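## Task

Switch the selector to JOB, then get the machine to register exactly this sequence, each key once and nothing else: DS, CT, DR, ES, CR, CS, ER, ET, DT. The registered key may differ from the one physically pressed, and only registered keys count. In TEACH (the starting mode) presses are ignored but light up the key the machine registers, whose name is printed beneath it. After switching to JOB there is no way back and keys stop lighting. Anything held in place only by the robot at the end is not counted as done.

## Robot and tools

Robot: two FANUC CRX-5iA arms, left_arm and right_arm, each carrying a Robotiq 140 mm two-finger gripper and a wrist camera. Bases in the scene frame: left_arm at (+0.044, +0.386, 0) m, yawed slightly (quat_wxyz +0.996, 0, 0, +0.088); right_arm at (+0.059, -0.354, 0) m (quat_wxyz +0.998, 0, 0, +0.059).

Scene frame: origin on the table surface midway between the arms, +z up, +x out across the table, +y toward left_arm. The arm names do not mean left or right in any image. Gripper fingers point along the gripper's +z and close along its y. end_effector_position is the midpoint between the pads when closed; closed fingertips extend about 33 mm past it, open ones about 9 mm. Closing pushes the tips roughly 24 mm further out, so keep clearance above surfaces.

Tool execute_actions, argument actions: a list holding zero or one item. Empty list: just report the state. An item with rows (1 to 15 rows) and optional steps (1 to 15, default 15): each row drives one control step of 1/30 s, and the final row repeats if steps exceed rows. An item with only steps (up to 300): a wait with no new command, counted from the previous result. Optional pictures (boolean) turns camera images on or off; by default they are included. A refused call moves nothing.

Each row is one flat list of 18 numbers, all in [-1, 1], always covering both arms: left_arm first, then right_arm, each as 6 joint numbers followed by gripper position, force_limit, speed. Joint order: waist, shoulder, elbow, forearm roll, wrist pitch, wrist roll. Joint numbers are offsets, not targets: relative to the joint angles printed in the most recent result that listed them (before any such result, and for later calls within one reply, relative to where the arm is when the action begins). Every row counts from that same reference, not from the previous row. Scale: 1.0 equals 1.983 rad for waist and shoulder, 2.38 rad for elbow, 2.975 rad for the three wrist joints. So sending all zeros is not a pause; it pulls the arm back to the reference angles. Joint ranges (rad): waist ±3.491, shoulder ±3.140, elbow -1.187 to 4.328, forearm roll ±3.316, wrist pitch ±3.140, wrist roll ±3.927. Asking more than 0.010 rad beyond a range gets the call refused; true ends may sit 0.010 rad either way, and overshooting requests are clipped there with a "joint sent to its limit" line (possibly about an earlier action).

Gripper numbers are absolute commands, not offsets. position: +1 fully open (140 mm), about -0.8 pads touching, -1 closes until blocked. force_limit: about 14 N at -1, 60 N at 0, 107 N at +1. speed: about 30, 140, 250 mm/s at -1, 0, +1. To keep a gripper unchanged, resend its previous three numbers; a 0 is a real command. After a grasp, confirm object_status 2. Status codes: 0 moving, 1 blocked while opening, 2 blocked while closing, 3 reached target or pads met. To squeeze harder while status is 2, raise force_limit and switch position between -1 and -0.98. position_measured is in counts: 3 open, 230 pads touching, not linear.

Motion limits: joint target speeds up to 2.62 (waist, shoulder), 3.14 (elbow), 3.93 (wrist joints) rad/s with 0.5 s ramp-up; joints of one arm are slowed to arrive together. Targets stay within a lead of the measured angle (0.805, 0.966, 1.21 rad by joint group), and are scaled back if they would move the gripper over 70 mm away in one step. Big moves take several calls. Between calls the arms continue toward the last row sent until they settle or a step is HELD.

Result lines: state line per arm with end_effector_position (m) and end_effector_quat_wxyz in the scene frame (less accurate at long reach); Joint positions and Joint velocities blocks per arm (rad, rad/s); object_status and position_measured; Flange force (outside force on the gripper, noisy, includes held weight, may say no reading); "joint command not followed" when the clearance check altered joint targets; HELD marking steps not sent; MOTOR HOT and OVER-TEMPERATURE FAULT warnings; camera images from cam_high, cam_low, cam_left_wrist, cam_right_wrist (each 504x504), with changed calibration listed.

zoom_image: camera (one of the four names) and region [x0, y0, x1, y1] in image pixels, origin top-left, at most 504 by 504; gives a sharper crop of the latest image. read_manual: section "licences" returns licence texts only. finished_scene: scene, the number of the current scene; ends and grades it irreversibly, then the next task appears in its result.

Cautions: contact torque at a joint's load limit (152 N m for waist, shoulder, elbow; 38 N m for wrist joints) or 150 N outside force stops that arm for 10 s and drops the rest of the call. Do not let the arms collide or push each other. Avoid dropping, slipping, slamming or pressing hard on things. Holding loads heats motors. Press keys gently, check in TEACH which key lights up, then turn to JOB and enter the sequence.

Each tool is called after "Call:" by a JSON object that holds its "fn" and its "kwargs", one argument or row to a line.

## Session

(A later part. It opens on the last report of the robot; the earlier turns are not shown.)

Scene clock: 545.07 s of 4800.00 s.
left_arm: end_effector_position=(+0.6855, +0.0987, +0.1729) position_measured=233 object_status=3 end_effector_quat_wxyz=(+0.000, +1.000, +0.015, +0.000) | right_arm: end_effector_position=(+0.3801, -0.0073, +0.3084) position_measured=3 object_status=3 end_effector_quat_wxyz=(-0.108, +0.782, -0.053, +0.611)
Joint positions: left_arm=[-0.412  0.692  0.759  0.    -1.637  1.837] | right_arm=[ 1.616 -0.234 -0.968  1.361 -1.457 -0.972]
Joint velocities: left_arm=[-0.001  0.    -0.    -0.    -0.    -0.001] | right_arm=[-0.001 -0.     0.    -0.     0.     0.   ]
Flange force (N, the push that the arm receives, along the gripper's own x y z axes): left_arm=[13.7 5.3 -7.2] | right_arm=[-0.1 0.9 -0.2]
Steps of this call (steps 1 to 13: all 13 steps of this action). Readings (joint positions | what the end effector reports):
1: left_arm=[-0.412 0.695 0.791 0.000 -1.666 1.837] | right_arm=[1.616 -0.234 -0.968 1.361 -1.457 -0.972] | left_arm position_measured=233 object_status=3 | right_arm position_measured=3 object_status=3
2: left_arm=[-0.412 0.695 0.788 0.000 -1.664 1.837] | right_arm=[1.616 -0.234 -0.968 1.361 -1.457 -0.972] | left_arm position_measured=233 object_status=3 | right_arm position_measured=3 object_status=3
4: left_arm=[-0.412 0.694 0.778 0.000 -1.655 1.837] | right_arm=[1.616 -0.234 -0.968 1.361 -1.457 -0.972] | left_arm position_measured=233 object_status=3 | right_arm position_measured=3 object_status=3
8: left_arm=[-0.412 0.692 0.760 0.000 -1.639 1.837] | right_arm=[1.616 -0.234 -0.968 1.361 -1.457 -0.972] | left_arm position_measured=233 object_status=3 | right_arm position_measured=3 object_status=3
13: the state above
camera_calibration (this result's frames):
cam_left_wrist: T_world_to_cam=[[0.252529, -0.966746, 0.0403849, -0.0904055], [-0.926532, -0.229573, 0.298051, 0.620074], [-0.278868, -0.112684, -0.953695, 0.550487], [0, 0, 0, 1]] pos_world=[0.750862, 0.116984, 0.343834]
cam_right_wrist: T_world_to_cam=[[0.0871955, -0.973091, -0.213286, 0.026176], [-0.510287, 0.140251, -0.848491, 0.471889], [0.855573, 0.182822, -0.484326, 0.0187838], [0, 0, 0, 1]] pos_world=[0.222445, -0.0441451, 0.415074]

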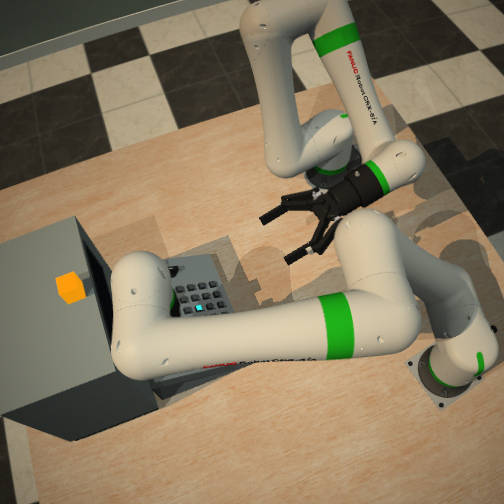

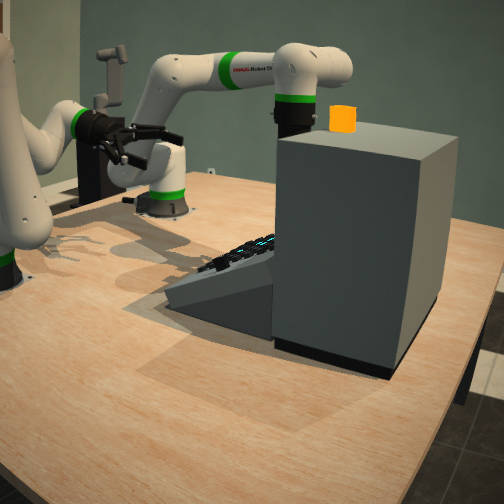

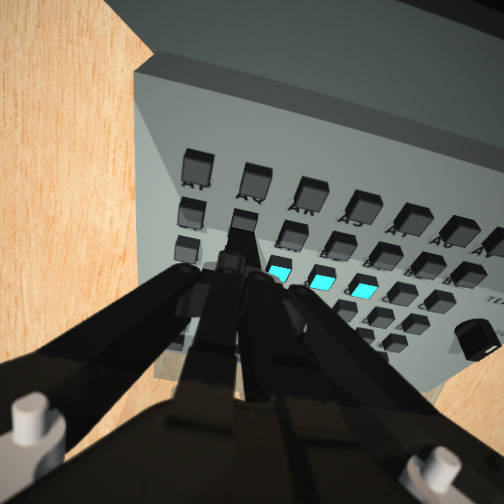

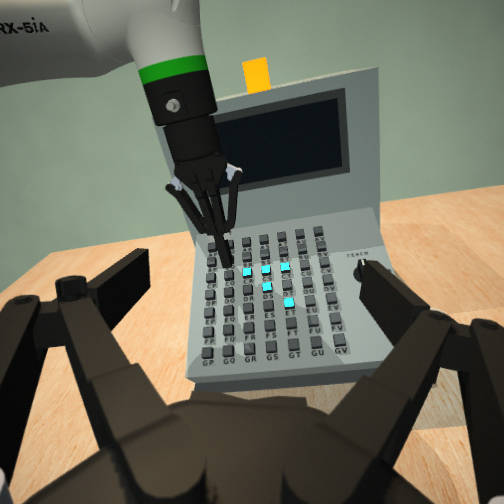

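Call:
{"fn": "execute_actions", "kwargs": {
  "actions": [
    {"rows": [[0, 0.00162, 0.01354, 0, -0.00976, 0, -1, 0, 0, 0, 0, 0, 0, 0, 0, 1, 0, 0], [0, 0.00162, 0.01354, 0, -0.00976, 0, -1, 0, 0, 0, 0, 0, 0, 0, 0, 1, 0, 0], [0, 0.00162, 0.01354, 0, -0.00976, 0, -1, 0, 0, 0, 0, 0, 0, 0, 0, 1, 0, 0], [0, 0.00162, 0.01354, 0, -0.00976, 0, -1, 0, 0, 0, 0, 0, 0, 0, 0, 1, 0, 0], [0, 0.00162, 0.01354, 0, -0.00976, 0, -1, 0, 0, 0, 0, 0, 0, 0, 0, 1, 0, 0], [-0.00602, -0.04449, -0.06155, 0, 0.01959, 0.00402, -1, 0, 0, 0, 0, 0, 0, 0, 0, 1, 0, 0]], "steps": 15}
  ],
  "pictures": false
}}

Call:
{"fn": "execute_actions", "kwargs": {
  "actions": [
    {"steps": 5}
  ],
  "pictures": false
}}

Call:
{"fn": "execute_actions", "kwargs": {
  "actions": [
    {"rows": [[0, 0.00002, -0.00226, 0, 0.00182, 0, -1, 0, 0, 0, 0, 0, 0, 0, 0, 1, 0, 0], [0, 0.00004, -0.00453, 0, 0.00365, 0, -1, 0, 0, 0, 0, 0, 0, 0, 0, 1, 0, 0], [0, 0.00005, -0.00679, 0, 0.00547, 0, -1, 0, 0, 0, 0, 0, 0, 0, 0, 1, 0, 0], [0, 0.00007, -0.00905, 0, 0.00729, 0, -1, 0, 0, 0, 0, 0, 0, 0, 0, 1, 0, 0], [0, 0.00009, -0.01131, 0, 0.00911, 0, -1, 0, 0, 0, 0, 0, 0, 0, 0, 1, 0, 0]], "steps": 12}
  ]
}}

Call:
{"fn": "execute_actions", "kwargs": {
  "actions": [
    {"rows": [[0, -0.00009, 0.01131, 0, -0.00911, 0, -1, 0, 0, 0, 0, 0, 0, 0, 0, 1, 0, 0], [0, -0.00009, 0.01131, 0, -0.00911, 0, -1, 0, 0, 0, 0, 0, 0, 0, 0, 1, 0, 0], [0, -0.00009, 0.01131, 0, -0.00911, 0, -1, 0, 0, 0, 0, 0, 0, 0, 0, 1, 0, 0], [0, -0.00009, 0.01131, 0, -0.00911, 0, -1, 0, 0, 0, 0, 0, 0, 0, 0, 1, 0, 0], [0, -0.00009, 0.01131, 0, -0.00911, 0, -1, 0, 0, 0, 0, 0, 0, 0, 0, 1, 0, 0], [-0.00657, -0.03904, -0.05220, 0, 0.01573, 0.00438, -1, 0, 0, 0, 0, 0, 0, 0, 0, 1, 0, 0]], "steps": 15}
  ],
  "pictures": false
}}

Call:
{"fn": "execute_actions", "kwargs": {
  "actions": [
    {"steps": 5}
  ],
  "pictures": false
}}

Call:
{"fn": "execute_actions", "kwargs": {
  "actions": [
    {"rows": [[0, 0.00025, -0.00198, 0, 0.00175, 0, -1, 0, 0, 0, 0, 0, 0, 0, 0, 1, 0, 0], [0, 0.00050, -0.00397, 0, 0.00351, 0, -1, 0, 0, 0, 0, 0, 0, 0, 0, 1, 0, 0], [0, 0.00075, -0.00595, 0, 0.00526, 0, -1, 0, 0, 0, 0, 0, 0, 0, 0, 1, 0, 0], [0, 0.00100, -0.00793, 0, 0.00702, 0, -1, 0, 0, 0, 0, 0, 0, 0, 0, 1, 0, 0], [0, 0.00126, -0.00992, 0, 0.00877, 0, -1, 0, 0, 0, 0, 0, 0, 0, 0, 1, 0, 0]], "steps": 12}
  ]
}}

Scene clock: 594.20 s of 4800.00 s.
left_arm: end_effector_position=(+0.6559, +0.0980, +0.1702) position_measured=233 object_status=3 end_effector_quat_wxyz=(+0.000, +1.000, +0.015, +0.000) | right_arm: end_effector_position=(+0.3801, -0.0073, +0.3084) position_measured=3 object_status=3 end_effector_quat_wxyz=(-0.108, +0.782, -0.053, +0.611)
Joint positions: left_arm=[-0.424  0.606  0.617  0.    -1.582  1.848] | right_arm=[ 1.616 -0.234 -0.968  1.361 -1.457 -0.972]
Joint velocities: left_arm=[-0.015 -0.119 -0.228  0.     0.113  0.014] | right_arm=[-0. -0.  0.  0.  0.  0.]
Flange force (N, the push that the arm receives, along the gripper's own x y z axes): left_arm=[-13.0 -0.3 5.0] | right_arm=[1.3 -0.1 0.9]
Steps of this call (steps 1 to 15: the robot went on to your last target; steps 16 to 90: nothing new was sent; then 45.63 s passed at rest; steps 91 to 105: all 15 steps of this action). Readings (joint positions | what the end effector reports):
91: left_arm=[-0.412 0.692 0.759 0.000 -1.637 1.837] | right_arm=[1.616 -0.234 -0.968 1.361 -1.457 -0.972] | left_arm position_measured=233 object_status=3 | right_arm position_measured=3 object_status=3
92: left_arm=[-0.413 0.693 0.763 0.000 -1.642 1.837] | right_arm=[1.616 -0.234 -0.968 1.361 -1.457 -0.972] | left_arm position_measured=233 object_status=3 | right_arm position_measured=3 object_status=3
94: left_arm=[-0.413 0.694 0.783 0.000 -1.659 1.837] | right_arm=[1.616 -0.234 -0.968 1.361 -1.457 -0.972] | left_arm position_measured=233 object_status=3 | right_arm position_measured=3 object_status=3
98: left_arm=[-0.413 0.688 0.775 0.000 -1.659 1.837] | right_arm=[1.616 -0.234 -0.968 1.361 -1.457 -0.972] | left_arm position_measured=233 object_status=3 | right_arm position_measured=3 object_status=3
105: the state above

Scene clock: 594.37 s of 4800.00 s.
left_arm: end_effector_position=(+0.6550, +0.0979, +0.1697) position_measured=233 object_status=3 end_effector_quat_wxyz=(+0.000, +1.000, +0.015, +0.000) | right_arm: end_effector_position=(+0.3801, -0.0073, +0.3084) position_measured=3 object_status=3 end_effector_quat_wxyz=(-0.108, +0.782, -0.053, +0.611)
Joint positions: left_arm=[-0.424  0.604  0.612  0.    -1.579  1.849] | right_arm=[ 1.616 -0.234 -0.968  1.361 -1.457 -0.972]
Joint velocities: left_arm=[-0.    -0.    -0.001  0.001 -0.001  0.001] | right_arm=[-0.001  0.001 -0.     0.    -0.    -0.001]
Flange force (N, the push that the arm receives, along the gripper's own x y z axes): left_arm=[5.1 2.2 0.6] | right_arm=[1.7 2.9 -4.9]
Steps of this call (steps 1 to 5: the robot went on to your last target). Readings (joint positions | what the end effector reports):
1: left_arm=[-0.424 0.604 0.613 0.000 -1.580 1.849] | right_arm=[1.616 -0.234 -0.968 1.361 -1.457 -0.972] | left_arm position_measured=233 object_status=3 | right_arm position_measured=3 object_status=3
2: left_arm=[-0.424 0.604 0.612 0.000 -1.579 1.849] | right_arm=[1.616 -0.234 -0.968 1.361 -1.457 -0.972] | left_arm position_measured=233 object_status=3 | right_arm position_measured=3 object_status=3
4: left_arm=[-0.424 0.604 0.612 0.000 -1.579 1.849] | right_arm=[1.616 -0.234 -0.968 1.361 -1.457 -0.972] | left_arm position_measured=233 object_status=3 | right_arm position_measured=3 object_status=3
5: the state above

Scene clock: 594.77 s of 4800.00 s.
left_arm: end_effector_position=(+0.6550, +0.0979, +0.1581) position_measured=233 object_status=3 end_effector_quat_wxyz=(+0.000, +1.000, +0.015, +0.000) | right_arm: end_effector_position=(+0.3801, -0.0073, +0.3084) position_measured=3 object_status=3 end_effector_quat_wxyz=(-0.108, +0.782, -0.053, +0.611)
Joint positions: left_arm=[-0.424  0.604  0.585  0.    -1.552  1.849] | right_arm=[ 1.616 -0.234 -0.968  1.361 -1.457 -0.972]
Joint velocities: left_arm=[ 0.     0.002 -0.    -0.    -0.001  0.001] | right_arm=[ 0.001  0.     0.001 -0.     0.    -0.001]
Flange force (N, the push that the arm receives, along the gripper's own x y z axes): left_arm=[10.7 3.3 -4.7] | right_arm=[0.4 1.2 -1.1]
Steps of this call (steps 1 to 12: all 12 steps of this action). Readings (joint positions | what the end effector reports):
1: left_arm=[-0.424 0.604 0.612 0.000 -1.579 1.849] | right_arm=[1.616 -0.234 -0.968 1.361 -1.457 -0.972] | left_arm position_measured=233 object_status=3 | right_arm position_measured=3 object_status=3
2: left_arm=[-0.424 0.604 0.610 0.000 -1.576 1.849] | right_arm=[1.616 -0.234 -0.968 1.361 -1.457 -0.972] | left_arm position_measured=233 object_status=3 | right_arm position_measured=3 object_status=3
4: left_arm=[-0.424 0.604 0.601 0.000 -1.568 1.849] | right_arm=[1.616 -0.234 -0.968 1.361 -1.457 -0.972] | left_arm position_measured=233 object_status=3 | right_arm position_measured=3 object_status=3
8: left_arm=[-0.424 0.604 0.587 0.000 -1.553 1.849] | right_arm=[1.616 -0.234 -0.968 1.361 -1.457 -0.972] | left_arm position_measured=233 object_status=3 | right_arm position_measured=3 object_status=3
12: the state above
camera_calibration (this result's frames):
cam_left_wrist: T_world_to_cam=[[0.252576, -0.966728, 0.0405209, -0.0829723], [-0.926575, -0.229599, 0.297899, 0.596122], [-0.278684, -0.112788, -0.953737, 0.527699], [0, 0, 0, 1]] pos_world=[0.72037, 0.116175, 0.329064]
cam_right_wrist: T_world_to_cam=[[0.0871956, -0.973091, -0.213286, 0.026176], [-0.510287, 0.140251, -0.848491, 0.471888], [0.855573, 0.182822, -0.484326, 0.0187838], [0, 0, 0, 1]] pos_world=[0.222445, -0.0441451, 0.415074]

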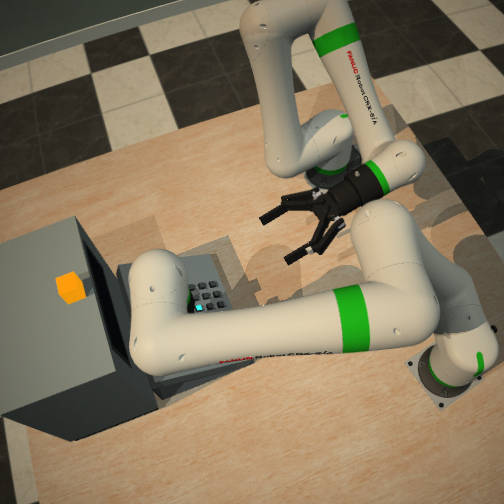

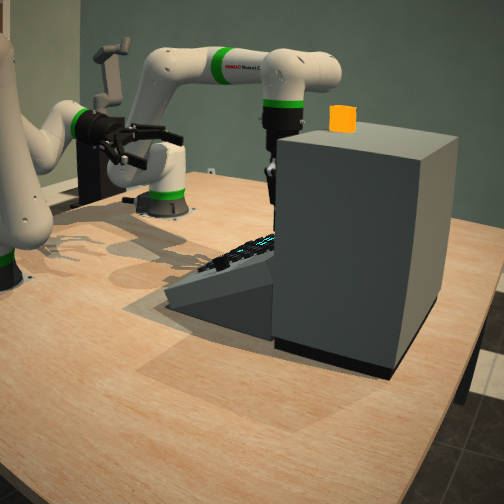

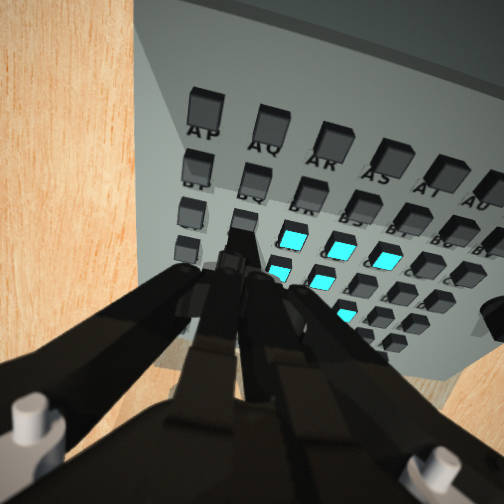

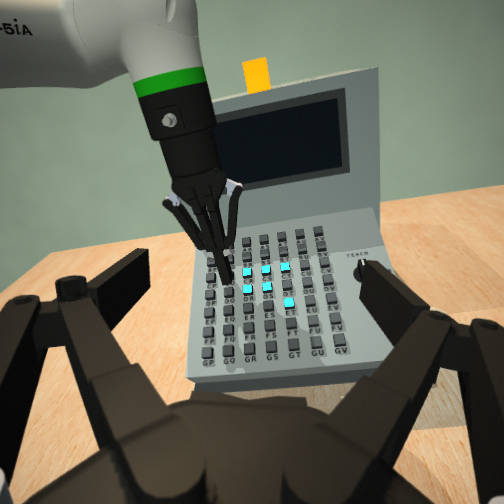

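Scene clock: 595.27 s of 4800.00 s.
left_arm: end_effector_position=(+0.6247, +0.0971, +0.1552) position_measured=233 object_status=3 end_effector_quat_wxyz=(+0.000, +1.000, +0.015, +0.000) | right_arm: end_effector_position=(+0.3801, -0.0073, +0.3084) position_measured=3 object_status=3 end_effector_quat_wxyz=(-0.108, +0.782, -0.053, +0.611)
Joint positions: left_arm=[-0.437  0.527  0.463  0.    -1.506  1.862] | right_arm=[ 1.616 -0.234 -0.968  1.361 -1.457 -0.972]
Joint velocities: left_arm=[-0.006 -0.037 -0.075  0.     0.039  0.007] | right_arm=[-0.002  0.    -0.001 -0.     0.    -0.   ]
Flange force (N, the push that the arm receives, along the gripper's own x y z axes): left_arm=[-9.6 -3.6 1.0] | right_arm=[1.4 -1.6 4.5]
Steps of this call (steps 1 to 15: all 15 steps of this action). Readings (joint positions | what the end effector reports):
1: left_arm=[-0.424 0.604 0.586 0.000 -1.552 1.849] | right_arm=[1.616 -0.234 -0.968 1.361 -1.457 -0.972] | left_arm position_measured=233 object_status=3 | right_arm position_measured=3 object_status=3
2: left_arm=[-0.424 0.604 0.589 0.000 -1.556 1.849] | right_arm=[1.616 -0.234 -0.968 1.361 -1.457 -0.972] | left_arm position_measured=233 object_status=3 | right_arm position_measured=3 object_status=3
4: left_arm=[-0.424 0.604 0.607 0.000 -1.573 1.849] | right_arm=[1.616 -0.234 -0.968 1.361 -1.457 -0.972] | left_arm position_measured=233 object_status=3 | right_arm position_measured=3 object_status=3
8: left_arm=[-0.426 0.595 0.597 0.000 -1.572 1.850] | right_arm=[1.616 -0.234 -0.968 1.361 -1.457 -0.972] | left_arm position_measured=233 object_status=3 | right_arm position_measured=3 object_status=3
15: the state above

Scene clock: 595.43 s of 4800.00 s.
left_arm: end_effector_position=(+0.6245, +0.0971, +0.1550) position_measured=233 object_status=3 end_effector_quat_wxyz=(+0.000, +1.000, +0.015, +0.000) | right_arm: end_effector_position=(+0.3801, -0.0073, +0.3084) position_measured=3 object_status=3 end_effector_quat_wxyz=(-0.108, +0.782, -0.053, +0.611)
Joint positions: left_arm=[-0.437  0.526  0.461  0.    -1.505  1.862] | right_arm=[ 1.616 -0.234 -0.968  1.361 -1.457 -0.972]
Joint velocities: left_arm=[-0.    -0.    -0.001 -0.    -0.001 -0.001] | right_arm=[ 0.002  0.    -0.001  0.    -0.001 -0.   ]
Flange force (N, the push that the arm receives, along the gripper's own x y z axes): left_arm=[-0.9 -2.2 3.6] | right_arm=[0.3 2.9 0.4]
Steps of this call (steps 1 to 5: the robot went on to your last target). Readings (joint positions | what the end effector reports):
1: left_arm=[-0.437 0.527 0.462 0.000 -1.505 1.862] | right_arm=[1.616 -0.234 -0.968 1.361 -1.457 -0.972] | left_arm position_measured=233 object_status=3 | right_arm position_measured=3 object_status=3
2: left_arm=[-0.437 0.527 0.461 0.000 -1.505 1.862] | right_arm=[1.616 -0.234 -0.968 1.361 -1.457 -0.972] | left_arm position_measured=233 object_status=3 | right_arm position_measured=3 object_status=3
4: left_arm=[-0.437 0.527 0.461 0.000 -1.505 1.862] | right_arm=[1.616 -0.234 -0.968 1.361 -1.457 -0.972] | left_arm position_measured=233 object_status=3 | right_arm position_measured=3 object_status=3
5: the state above

Scene clock: 595.83 s of 4800.00 s.
left_arm: end_effector_position=(+0.6245, +0.0971, +0.1434) position_measured=233 object_status=3 end_effector_quat_wxyz=(+0.000, +1.000, +0.015, +0.000) | right_arm: end_effector_position=(+0.3801, -0.0073, +0.3084) position_measured=3 object_status=3 end_effector_quat_wxyz=(-0.108, +0.782, -0.053, +0.611)
Joint positions: left_arm=[-0.437  0.529  0.438  0.    -1.479  1.862] | right_arm=[ 1.616 -0.234 -0.968  1.361 -1.457 -0.972]
Joint velocities: left_arm=[-0.     0.001 -0.001 -0.     0.001  0.001] | right_arm=[-0. -0.  0.  0. -0. -0.]
Flange force (N, the push that the arm receives, along the gripper's own x y z axes): left_arm=[1.3 1.6 -2.1] | right_arm=[-0.2 0.2 -1.2]
Steps of this call (steps 1 to 12: all 12 steps of this action). Readings (joint positions | what the end effector reports):
1: left_arm=[-0.437 0.526 0.461 0.000 -1.505 1.862] | right_arm=[1.616 -0.234 -0.968 1.361 -1.457 -0.972] | left_arm position_measured=233 object_status=3 | right_arm position_measured=3 object_status=3
2: left_arm=[-0.437 0.526 0.459 0.000 -1.502 1.862] | right_arm=[1.616 -0.234 -0.968 1.361 -1.457 -0.972] | left_arm position_measured=233 object_status=3 | right_arm position_measured=3 object_status=3
4: left_arm=[-0.437 0.527 0.452 0.000 -1.495 1.862] | right_arm=[1.616 -0.234 -0.968 1.361 -1.457 -0.972] | left_arm position_measured=233 object_status=3 | right_arm position_measured=3 object_status=3
8: left_arm=[-0.437 0.529 0.439 0.000 -1.480 1.862] | right_arm=[1.616 -0.234 -0.968 1.361 -1.457 -0.972] | left_arm position_measured=233 object_status=3 | right_arm position_measured=3 object_status=3
12: the state above
camera_calibration (this result's frames):
cam_left_wrist: T_world_to_cam=[[0.25261, -0.966717, 0.0405767, -0.0755029], [-0.926596, -0.229626, 0.297811, 0.57212], [-0.278581, -0.112828, -0.953762, 0.505012], [0, 0, 0, 1]] pos_world=[0.689884, 0.115363, 0.314341]
cam_right_wrist: T_world_to_cam=[[0.0871955, -0.973091, -0.213286, 0.0261759], [-0.510287, 0.14025, -0.848491, 0.471888], [0.855573, 0.182822, -0.484326, 0.0187838], [0, 0, 0, 1]] pos_world=[0.222445, -0.0441451, 0.415074]

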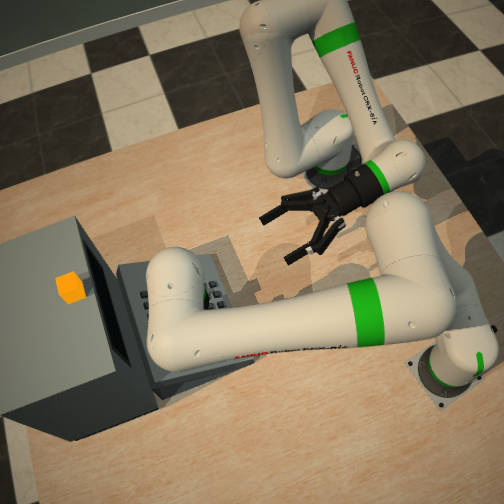

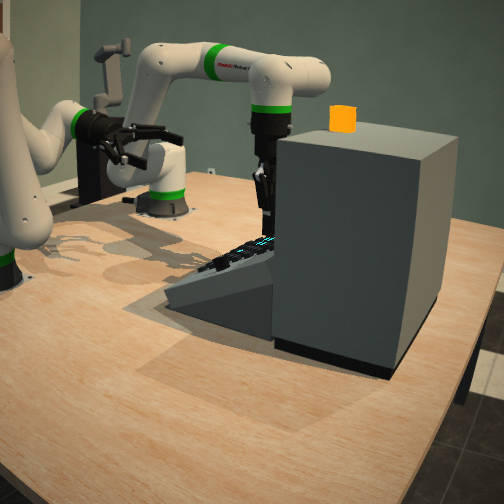

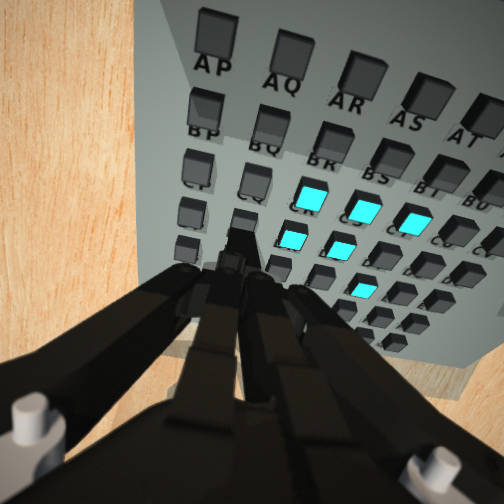

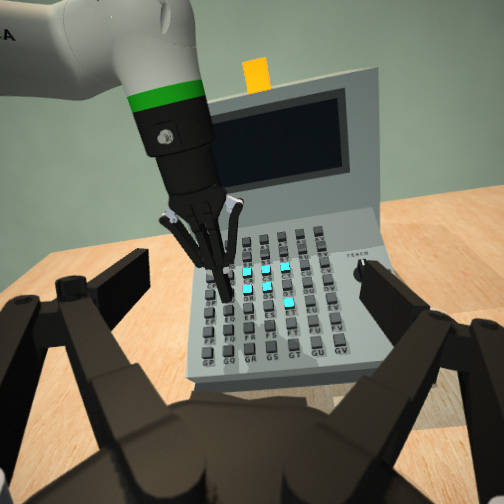

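Call:
{"fn": "execute_actions", "kwargs": {
  "actions": [
    {"rows": [[0, 0.00009, -0.00068, 0, 0.0006, 0, -1, 0, 0, 0, 0, 0, 0, 0, 0, 1, 0, 0]], "steps": 10}
  ]
}}

Scene clock: 601.37 s of 4800.00 s.
left_arm: end_effector_position=(+0.6245, +0.0971, +0.1426) position_measured=233 object_status=3 end_effector_quat_wxyz=(+0.000, +1.000, +0.015, +0.000) | right_arm: end_effector_position=(+0.3801, -0.0073, +0.3084) position_measured=3 object_status=3 end_effector_quat_wxyz=(-0.108, +0.782, -0.053, +0.611)
Joint positions: left_arm=[-0.437  0.529  0.436  0.    -1.477  1.862] | right_arm=[ 1.616 -0.234 -0.968  1.361 -1.457 -0.972]
Joint velocities: left_arm=[ 0.001  0.    -0.001 -0.     0.    -0.002] | right_arm=[-0.002  0.    -0.001  0.001  0.     0.   ]
Flange force (N, the push that the arm receives, along the gripper's own x y z axes): left_arm=[2.3 0.5 -1.9] | right_arm=[-0.6 -0.2 0.1]
Steps of this call (steps 1 to 15: the robot went on to your last target; steps 16 to 90: nothing new was sent; then 2.20 s passed at rest; steps 91 to 100: all 10 steps of this action). Readings (joint positions | what the end effector reports):
91: left_arm=[-0.437 0.529 0.438 0.000 -1.479 1.862] | right_arm=[1.616 -0.234 -0.968 1.361 -1.457 -0.972] | left_arm position_measured=233 object_status=3 | right_arm position_measured=3 object_status=3
92: left_arm=[-0.437 0.529 0.437 0.000 -1.478 1.862] | right_arm=[1.616 -0.234 -0.968 1.361 -1.457 -0.972] | left_arm position_measured=233 object_status=3 | right_arm position_measured=3 object_status=3
94: left_arm=[-0.437 0.529 0.436 0.000 -1.478 1.862] | right_arm=[1.616 -0.234 -0.968 1.361 -1.457 -0.972] | left_arm position_measured=233 object_status=3 | right_arm position_measured=3 object_status=3
98: left_arm=[-0.437 0.529 0.436 0.000 -1.477 1.862] | right_arm=[1.616 -0.234 -0.968 1.361 -1.457 -0.972] | left_arm position_measured=233 object_status=3 | right_arm position_measured=3 object_status=3
100: the state above
camera_calibration (this result's frames):
cam_left_wrist: T_world_to_cam=[[0.252611, -0.966717, 0.0405686, -0.0754641], [-0.926591, -0.229628, 0.297825, 0.572346], [-0.278597, -0.112824, -0.953758, 0.504248], [0, 0, 0, 1]] pos_world=[0.689875, 0.115366, 0.313533]
cam_right_wrist: T_world_to_cam=[[0.0871954, -0.973091, -0.213286, 0.0261759], [-0.510287, 0.140251, -0.848491, 0.471888], [0.855573, 0.182822, -0.484326, 0.0187838], [0, 0, 0, 1]] pos_world=[0.222445, -0.0441452, 0.415074]

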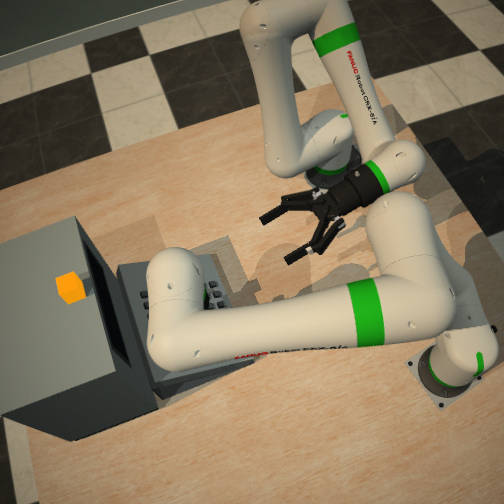

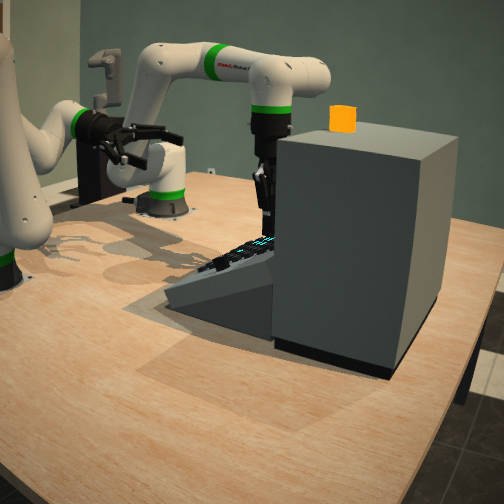

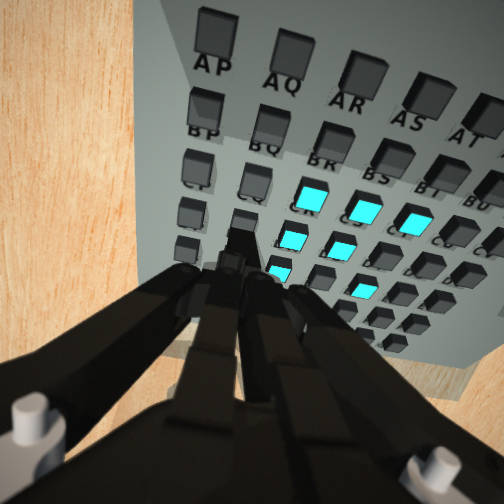

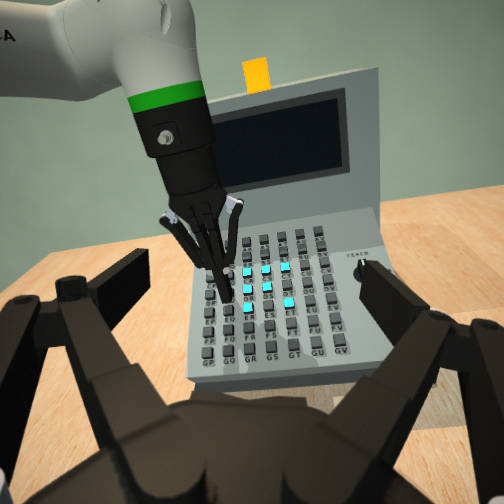

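Call:
{"fn": "execute_actions", "kwargs": {
  "actions": [
    {"rows": [[0, -0.00132, 0.01043, 0, -0.00922, 0, -1, 0, 0, 0, 0, 0, 0, 0, 0, 1, 0, 0], [0, -0.00132, 0.01043, 0, -0.00922, 0, -1, 0, 0, 0, 0, 0, 0, 0, 0, 1, 0, 0], [0, -0.00132, 0.01043, 0, -0.00922, 0, -1, 0, 0, 0, 0, 0, 0, 0, 0, 1, 0, 0], [0, -0.00132, 0.01043, 0, -0.00922, 0, -1, 0, 0, 0, 0, 0, 0, 0, 0, 1, 0, 0], [0, -0.00132, 0.01043, 0, -0.00922, 0, -1, 0, 0, 0, 0, 0, 0, 0, 0, 1, 0, 0], [-0.02536, 0.02244, 0.04011, 0, -0.01713, 0.01690, -1, 0, 0, 0, 0, 0, 0, 0, 0, 1, 0, 0]], "steps": 15}
  ],
  "pictures": false
}}

Call:
{"fn": "execute_actions", "kwargs": {
  "actions": [
    {"rows": [[0, 0.00019, -0.00218, 0, 0.00187, 0, -1, 0, 0, 0, 0, 0, 0, 0, 0, 1, 0, 0], [0, 0.00039, -0.00436, 0, 0.00375, 0, -1, 0, 0, 0, 0, 0, 0, 0, 0, 1, 0, 0], [0, 0.00058, -0.00654, 0, 0.00562, 0, -1, 0, 0, 0, 0, 0, 0, 0, 0, 1, 0, 0], [0, 0.00078, -0.00873, 0, 0.00750, 0, -1, 0, 0, 0, 0, 0, 0, 0, 0, 1, 0, 0], [0, 0.00097, -0.01091, 0, 0.00937, 0, -1, 0, 0, 0, 0, 0, 0, 0, 0, 1, 0, 0]], "steps": 12}
  ]
}}

Call:
{"fn": "execute_actions", "kwargs": {
  "actions": [
    {"rows": [[0, -0.00097, 0.01091, 0, -0.00937, 0, -1, 0, 0, 0, 0, 0, 0, 0, 0, 1, 0, 0], [0, -0.00097, 0.01091, 0, -0.00937, 0, -1, 0, 0, 0, 0, 0, 0, 0, 0, 1, 0, 0], [0, -0.00097, 0.01091, 0, -0.00937, 0, -1, 0, 0, 0, 0, 0, 0, 0, 0, 1, 0, 0], [0, -0.00097, 0.01091, 0, -0.00937, 0, -1, 0, 0, 0, 0, 0, 0, 0, 0, 1, 0, 0], [0, -0.00097, 0.01091, 0, -0.00937, 0, -1, 0, 0, 0, 0, 0, 0, 0, 0, 1, 0, 0], [-0.01596, 0.06864, 0.11645, 0, -0.04740, 0.01064, -1, 0, 0, 0, 0, 0, 0, 0, 0, 1, 0, 0]], "steps": 15}
  ],
  "pictures": false
}}

Call:
{"fn": "execute_actions", "kwargs": {
  "actions": [
    {"steps": 7}
  ],
  "pictures": false
}}

Call:
{"fn": "execute_actions", "kwargs": {
  "actions": [
    {"rows": [[0, -0.00023, -0.00266, 0, 0.00198, 0, -1, 0, 0, 0, 0, 0, 0, 0, 0, 1, 0, 0], [0, -0.00047, -0.00533, 0, 0.00395, 0, -1, 0, 0, 0, 0, 0, 0, 0, 0, 1, 0, 0], [0, -0.00070, -0.00799, 0, 0.00593, 0, -1, 0, 0, 0, 0, 0, 0, 0, 0, 1, 0, 0], [0, -0.00093, -0.01066, 0, 0.00790, 0, -1, 0, 0, 0, 0, 0, 0, 0, 0, 1, 0, 0], [0, -0.00117, -0.01332, 0, 0.00988, 0, -1, 0, 0, 0, 0, 0, 0, 0, 0, 1, 0, 0]], "steps": 12}
  ]
}}

Call:
{"fn": "execute_actions", "kwargs": {
  "actions": [
    {"rows": [[0, 0.00117, 0.01332, 0, -0.00988, 0, -1, 0, 0, 0, 0, 0, 0, 0, 0, 1, 0, 0]], "steps": 9}
  ],
  "pictures": false
}}

Scene clock: 721.87 s of 4800.00 s.
left_arm: end_effector_position=(+0.6255, +0.0632, +0.1549) position_measured=233 object_status=3 end_effector_quat_wxyz=(+0.000, +1.000, +0.015, +0.000) | right_arm: end_effector_position=(+0.3801, -0.0073, +0.3084) position_measured=3 object_status=3 end_effector_quat_wxyz=(-0.108, +0.782, -0.053, +0.611)
Joint positions: left_arm=[-0.488  0.573  0.531  0.    -1.528  1.912] | right_arm=[ 1.616 -0.234 -0.968  1.361 -1.457 -0.972]
Joint velocities: left_arm=[-0.001  0.001  0.003  0.    -0.     0.002] | right_arm=[ 0.001  0.    -0.     0.     0.     0.   ]
Flange force (N, the push that the arm receives, along the gripper's own x y z axes): left_arm=[4.1 2.3 0.3] | right_arm=[-0.1 1.1 -1.6]
Steps of this call (steps 1 to 15: the robot went on to your last target; steps 16 to 90: nothing new was sent; then 117.00 s passed at rest; steps 91 to 105: all 15 steps of this action). Readings (joint positions | what the end effector reports):
91: left_arm=[-0.437 0.529 0.436 0.000 -1.477 1.862] | right_arm=[1.616 -0.234 -0.968 1.361 -1.457 -0.972] | left_arm position_measured=233 object_status=3 | right_arm position_measured=3 object_status=3
92: left_arm=[-0.437 0.529 0.441 0.000 -1.483 1.862] | right_arm=[1.616 -0.234 -0.968 1.361 -1.457 -0.972] | left_arm position_measured=233 object_status=3 | right_arm position_measured=3 object_status=3
94: left_arm=[-0.437 0.527 0.457 0.000 -1.500 1.862] | right_arm=[1.616 -0.234 -0.968 1.361 -1.457 -0.972] | left_arm position_measured=233 object_status=3 | right_arm position_measured=3 object_status=3
98: left_arm=[-0.449 0.538 0.479 0.000 -1.511 1.874] | right_arm=[1.616 -0.234 -0.968 1.361 -1.457 -0.972] | left_arm position_measured=233 object_status=3 | right_arm position_measured=3 object_status=3
105: the state above

Scene clock: 722.27 s of 4800.00 s.
left_arm: end_effector_position=(+0.6255, +0.0632, +0.1426) position_measured=233 object_status=3 end_effector_quat_wxyz=(+0.000, +1.000, +0.015, +0.000) | right_arm: end_effector_position=(+0.3801, -0.0073, +0.3084) position_measured=3 object_status=3 end_effector_quat_wxyz=(-0.108, +0.782, -0.053, +0.611)
Joint positions: left_arm=[-0.488  0.575  0.506  0.    -1.501  1.912] | right_arm=[ 1.616 -0.234 -0.968  1.361 -1.457 -0.972]
Joint velocities: left_arm=[-0.    -0.    -0.001 -0.     0.003 -0.001] | right_arm=[-0.001 -0.001 -0.    -0.     0.     0.001]
Flange force (N, the push that the arm receives, along the gripper's own x y z axes): left_arm=[6.5 -0.3 -6.0] | right_arm=[1.5 0.0 -1.0]
Steps of this call (steps 1 to 12: all 12 steps of this action). Readings (joint positions | what the end effector reports):
1: left_arm=[-0.488 0.574 0.531 0.000 -1.528 1.912] | right_arm=[1.616 -0.234 -0.968 1.361 -1.457 -0.972] | left_arm position_measured=233 object_status=3 | right_arm position_measured=3 object_status=3
2: left_arm=[-0.488 0.574 0.529 0.000 -1.526 1.912] | right_arm=[1.616 -0.234 -0.968 1.361 -1.457 -0.972] | left_arm position_measured=233 object_status=3 | right_arm position_measured=3 object_status=3
4: left_arm=[-0.488 0.574 0.521 0.000 -1.517 1.912] | right_arm=[1.616 -0.234 -0.968 1.361 -1.457 -0.972] | left_arm position_measured=233 object_status=3 | right_arm position_measured=3 object_status=3
8: left_arm=[-0.488 0.575 0.507 0.000 -1.502 1.912] | right_arm=[1.616 -0.234 -0.968 1.361 -1.457 -0.972] | left_arm position_measured=233 object_status=3 | right_arm position_measured=3 object_status=3
12: the state above
camera_calibration (this result's frames):
cam_left_wrist: T_world_to_cam=[[0.252697, -0.966692, 0.040618, -0.108533], [-0.926583, -0.2297, 0.297794, 0.565435], [-0.278545, -0.112888, -0.953766, 0.500659], [0, 0, 0, 1]] pos_world=[0.690805, 0.0814802, 0.313537]
cam_right_wrist: T_world_to_cam=[[0.0871957, -0.973091, -0.213286, 0.0261759], [-0.510287, 0.14025, -0.848491, 0.471888], [0.855573, 0.182822, -0.484326, 0.0187838], [0, 0, 0, 1]] pos_world=[0.222445, -0.0441451, 0.415074]

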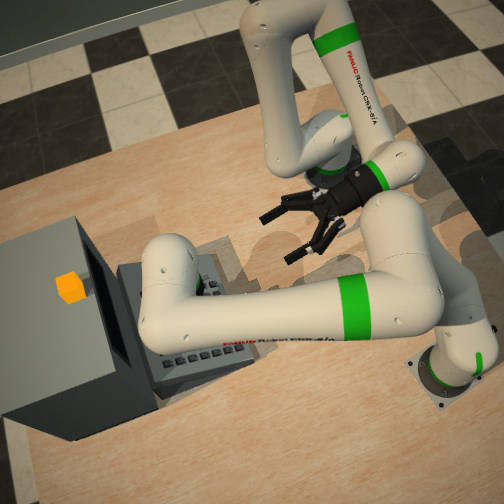

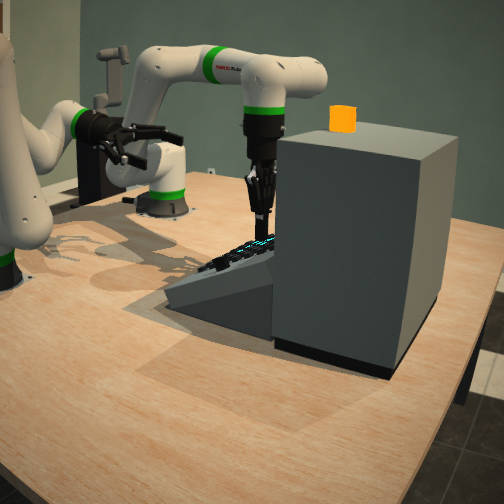

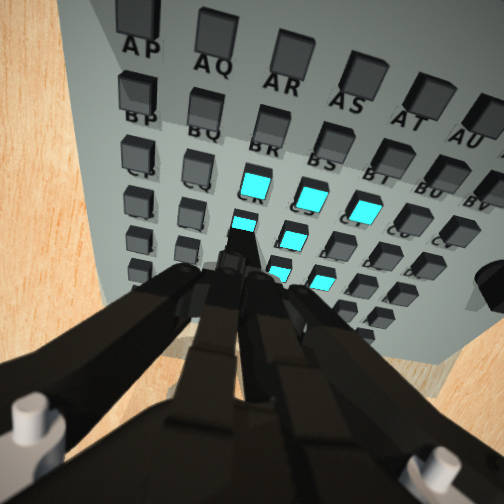

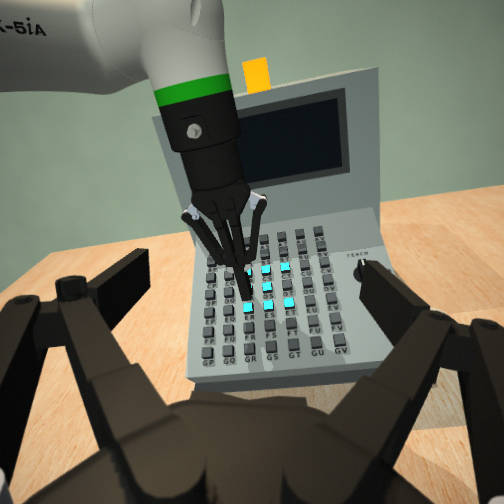

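Scene clock: 722.77 s of 4800.00 s.
left_arm: end_effector_position=(+0.6539, +0.0337, +0.1683) position_measured=233 object_status=3 end_effector_quat_wxyz=(+0.000, +1.000, +0.015, +0.000) | right_arm: end_effector_position=(+0.3801, -0.0073, +0.3084) position_measured=3 object_status=3 end_effector_quat_wxyz=(-0.108, +0.782, -0.053, +0.611)
Joint positions: left_arm=[-0.516  0.696  0.755  0.    -1.629  1.94 ] | right_arm=[ 1.616 -0.234 -0.968  1.361 -1.457 -0.972]
Joint velocities: left_arm=[-0.073  0.318  0.572  0.    -0.249  0.074] | right_arm=[-0.     0.     0.     0.     0.    -0.001]
Flange force (N, the push that the arm receives, along the gripper's own x y z axes): left_arm=[12.6 9.8 1.1] | right_arm=[1.5 1.9 -2.2]
Steps of this call (steps 1 to 15: all 15 steps of this action). Readings (joint positions | what the end effector reports):
1: left_arm=[-0.488 0.575 0.506 0.000 -1.501 1.912] | right_arm=[1.616 -0.234 -0.968 1.361 -1.457 -0.972] | left_arm position_measured=233 object_status=3 | right_arm position_measured=3 object_status=3
2: left_arm=[-0.488 0.575 0.509 0.000 -1.505 1.912] | right_arm=[1.616 -0.234 -0.968 1.361 -1.457 -0.972] | left_arm position_measured=233 object_status=3 | right_arm position_measured=3 object_status=3
4: left_arm=[-0.488 0.574 0.526 0.000 -1.522 1.912] | right_arm=[1.616 -0.234 -0.968 1.361 -1.457 -0.972] | left_arm position_measured=233 object_status=3 | right_arm position_measured=3 object_status=3
8: left_arm=[-0.490 0.583 0.549 0.000 -1.537 1.914] | right_arm=[1.616 -0.234 -0.968 1.361 -1.457 -0.972] | left_arm position_measured=233 object_status=3 | right_arm position_measured=3 object_status=3
15: the state above

Scene clock: 723.00 s of 4800.00 s.
left_arm: end_effector_position=(+0.6569, +0.0300, +0.1697) position_measured=233 object_status=3 end_effector_quat_wxyz=(+0.000, +1.000, +0.015, +0.000) | right_arm: end_effector_position=(+0.3801, -0.0073, +0.3084) position_measured=3 object_status=3 end_effector_quat_wxyz=(-0.108, +0.782, -0.053, +0.611)
Joint positions: left_arm=[-0.519  0.711  0.783  0.    -1.642  1.944] | right_arm=[ 1.616 -0.234 -0.968  1.361 -1.457 -0.972]
Joint velocities: left_arm=[ 0.001  0.001 -0.002 -0.    -0.001 -0.   ] | right_arm=[-0.    -0.001 -0.001  0.    -0.     0.   ]
Flange force (N, the push that the arm receives, along the gripper's own x y z axes): left_arm=[5.2 1.5 1.0] | right_arm=[-0.2 3.2 -1.8]
Steps of this call (steps 1 to 7: the robot went on to your last target). Readings (joint positions | what the end effector reports):
1: left_arm=[-0.518 0.705 0.771 0.000 -1.636 1.942] | right_arm=[1.616 -0.234 -0.968 1.361 -1.457 -0.972] | left_arm position_measured=233 object_status=3 | right_arm position_measured=3 object_status=3
2: left_arm=[-0.519 0.710 0.780 0.000 -1.640 1.943] | right_arm=[1.616 -0.234 -0.968 1.361 -1.457 -0.972] | left_arm position_measured=233 object_status=3 | right_arm position_measured=3 object_status=3
4: left_arm=[-0.519 0.711 0.783 0.000 -1.641 1.944] | right_arm=[1.616 -0.234 -0.968 1.361 -1.457 -0.972] | left_arm position_measured=233 object_status=3 | right_arm position_measured=3 object_status=3
7: the state above

Scene clock: 723.40 s of 4800.00 s.
left_arm: end_effector_position=(+0.6569, +0.0300, +0.1578) position_measured=233 object_status=3 end_effector_quat_wxyz=(+0.000, +1.000, +0.015, +0.000) | right_arm: end_effector_position=(+0.3801, -0.0073, +0.3084) position_measured=3 object_status=3 end_effector_quat_wxyz=(-0.108, +0.782, -0.053, +0.611)
Joint positions: left_arm=[-0.519  0.709  0.751  0.    -1.612  1.944] | right_arm=[ 1.616 -0.234 -0.968  1.361 -1.457 -0.972]
Joint velocities: left_arm=[-0.     0.001 -0.    -0.     0.002 -0.   ] | right_arm=[ 0.     0.001 -0.    -0.     0.    -0.   ]
Flange force (N, the push that the arm receives, along the gripper's own x y z axes): left_arm=[8.5 2.3 -3.9] | right_arm=[1.5 2.4 -0.4]
Steps of this call (steps 1 to 12: all 12 steps of this action). Readings (joint positions | what the end effector reports):
1: left_arm=[-0.519 0.711 0.783 0.000 -1.642 1.944] | right_arm=[1.616 -0.234 -0.968 1.361 -1.457 -0.972] | left_arm position_measured=233 object_status=3 | right_arm position_measured=3 object_status=3
2: left_arm=[-0.519 0.711 0.780 0.000 -1.640 1.944] | right_arm=[1.616 -0.234 -0.968 1.361 -1.457 -0.972] | left_arm position_measured=233 object_status=3 | right_arm position_measured=3 object_status=3
4: left_arm=[-0.519 0.711 0.770 0.000 -1.630 1.944] | right_arm=[1.616 -0.234 -0.968 1.361 -1.457 -0.972] | left_arm position_measured=233 object_status=3 | right_arm position_measured=3 object_status=3
8: left_arm=[-0.519 0.709 0.752 0.000 -1.614 1.944] | right_arm=[1.616 -0.234 -0.968 1.361 -1.457 -0.972] | left_arm position_measured=233 object_status=3 | right_arm position_measured=3 object_status=3
12: the state above
camera_calibration (this result's frames):
cam_left_wrist: T_world_to_cam=[[0.252674, -0.966695, 0.0406909, -0.149163], [-0.926615, -0.229666, 0.29772, 0.582449], [-0.278459, -0.112931, -0.953786, 0.520177], [0, 0, 0, 1]] pos_world=[0.722244, 0.0483181, 0.3288]
cam_right_wrist: T_world_to_cam=[[0.0871954, -0.973091, -0.213286, 0.026176], [-0.510287, 0.140251, -0.848491, 0.471888], [0.855572, 0.182822, -0.484326, 0.0187838], [0, 0, 0, 1]] pos_world=[0.222445, -0.0441451, 0.415074]

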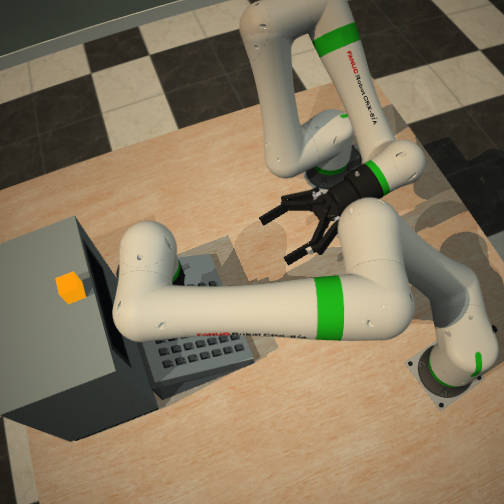

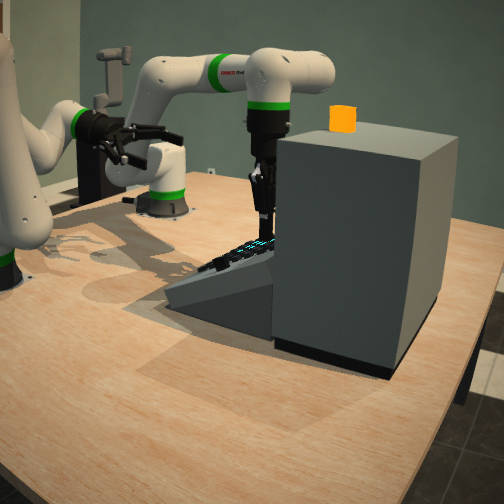

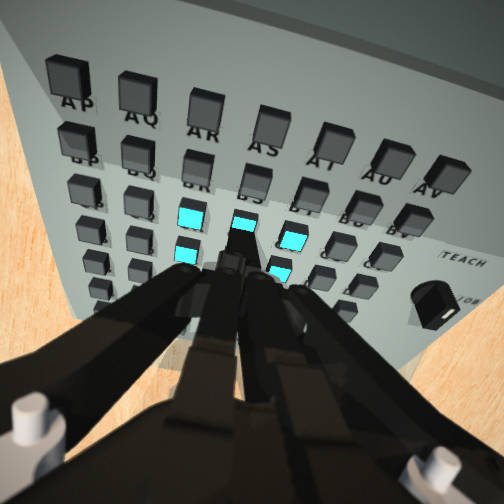

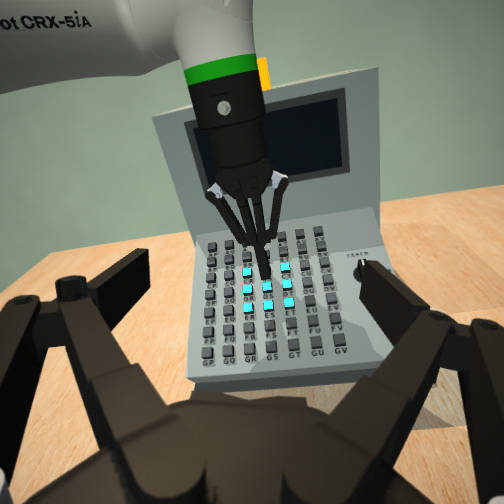

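Scene clock: 723.70 s of 4800.00 s.
left_arm: end_effector_position=(+0.6569, +0.0300, +0.1697) position_measured=233 object_status=3 end_effector_quat_wxyz=(+0.000, +1.000, +0.015, +0.000) | right_arm: end_effector_position=(+0.3801, -0.0073, +0.3084) position_measured=3 object_status=3 end_effector_quat_wxyz=(-0.108, +0.782, -0.053, +0.611)
Joint positions: left_arm=[-0.519  0.711  0.783  0.    -1.641  1.944] | right_arm=[ 1.616 -0.234 -0.968  1.361 -1.457 -0.972]
Joint velocities: left_arm=[-0.     0.001  0.002  0.    -0.004 -0.   ] | right_arm=[-0.002 -0.    -0.001 -0.    -0.    -0.   ]
Flange force (N, the push that the arm receives, along the gripper's own x y z axes): left_arm=[11.1 5.4 -2.1] | right_arm=[1.8 0.6 -2.1]
Steps of this call (steps 1 to 9: all 9 steps of this action). Readings (joint positions | what the end effector reports):
1: left_arm=[-0.519 0.709 0.751 0.000 -1.612 1.944] | right_arm=[1.616 -0.234 -0.968 1.361 -1.457 -0.972] | left_arm position_measured=233 object_status=3 | right_arm position_measured=3 object_status=3
2: left_arm=[-0.519 0.709 0.755 0.000 -1.616 1.944] | right_arm=[1.616 -0.234 -0.968 1.361 -1.457 -0.972] | left_arm position_measured=233 object_status=3 | right_arm position_measured=3 object_status=3
4: left_arm=[-0.519 0.710 0.775 0.000 -1.634 1.944] | right_arm=[1.616 -0.234 -0.968 1.361 -1.457 -0.972] | left_arm position_measured=233 object_status=3 | right_arm position_measured=3 object_status=3
8: left_arm=[-0.519 0.711 0.783 0.000 -1.641 1.944] | right_arm=[1.616 -0.234 -0.968 1.361 -1.457 -0.972] | left_arm position_measured=233 object_status=3 | right_arm position_measured=3 object_status=3
9: the state above


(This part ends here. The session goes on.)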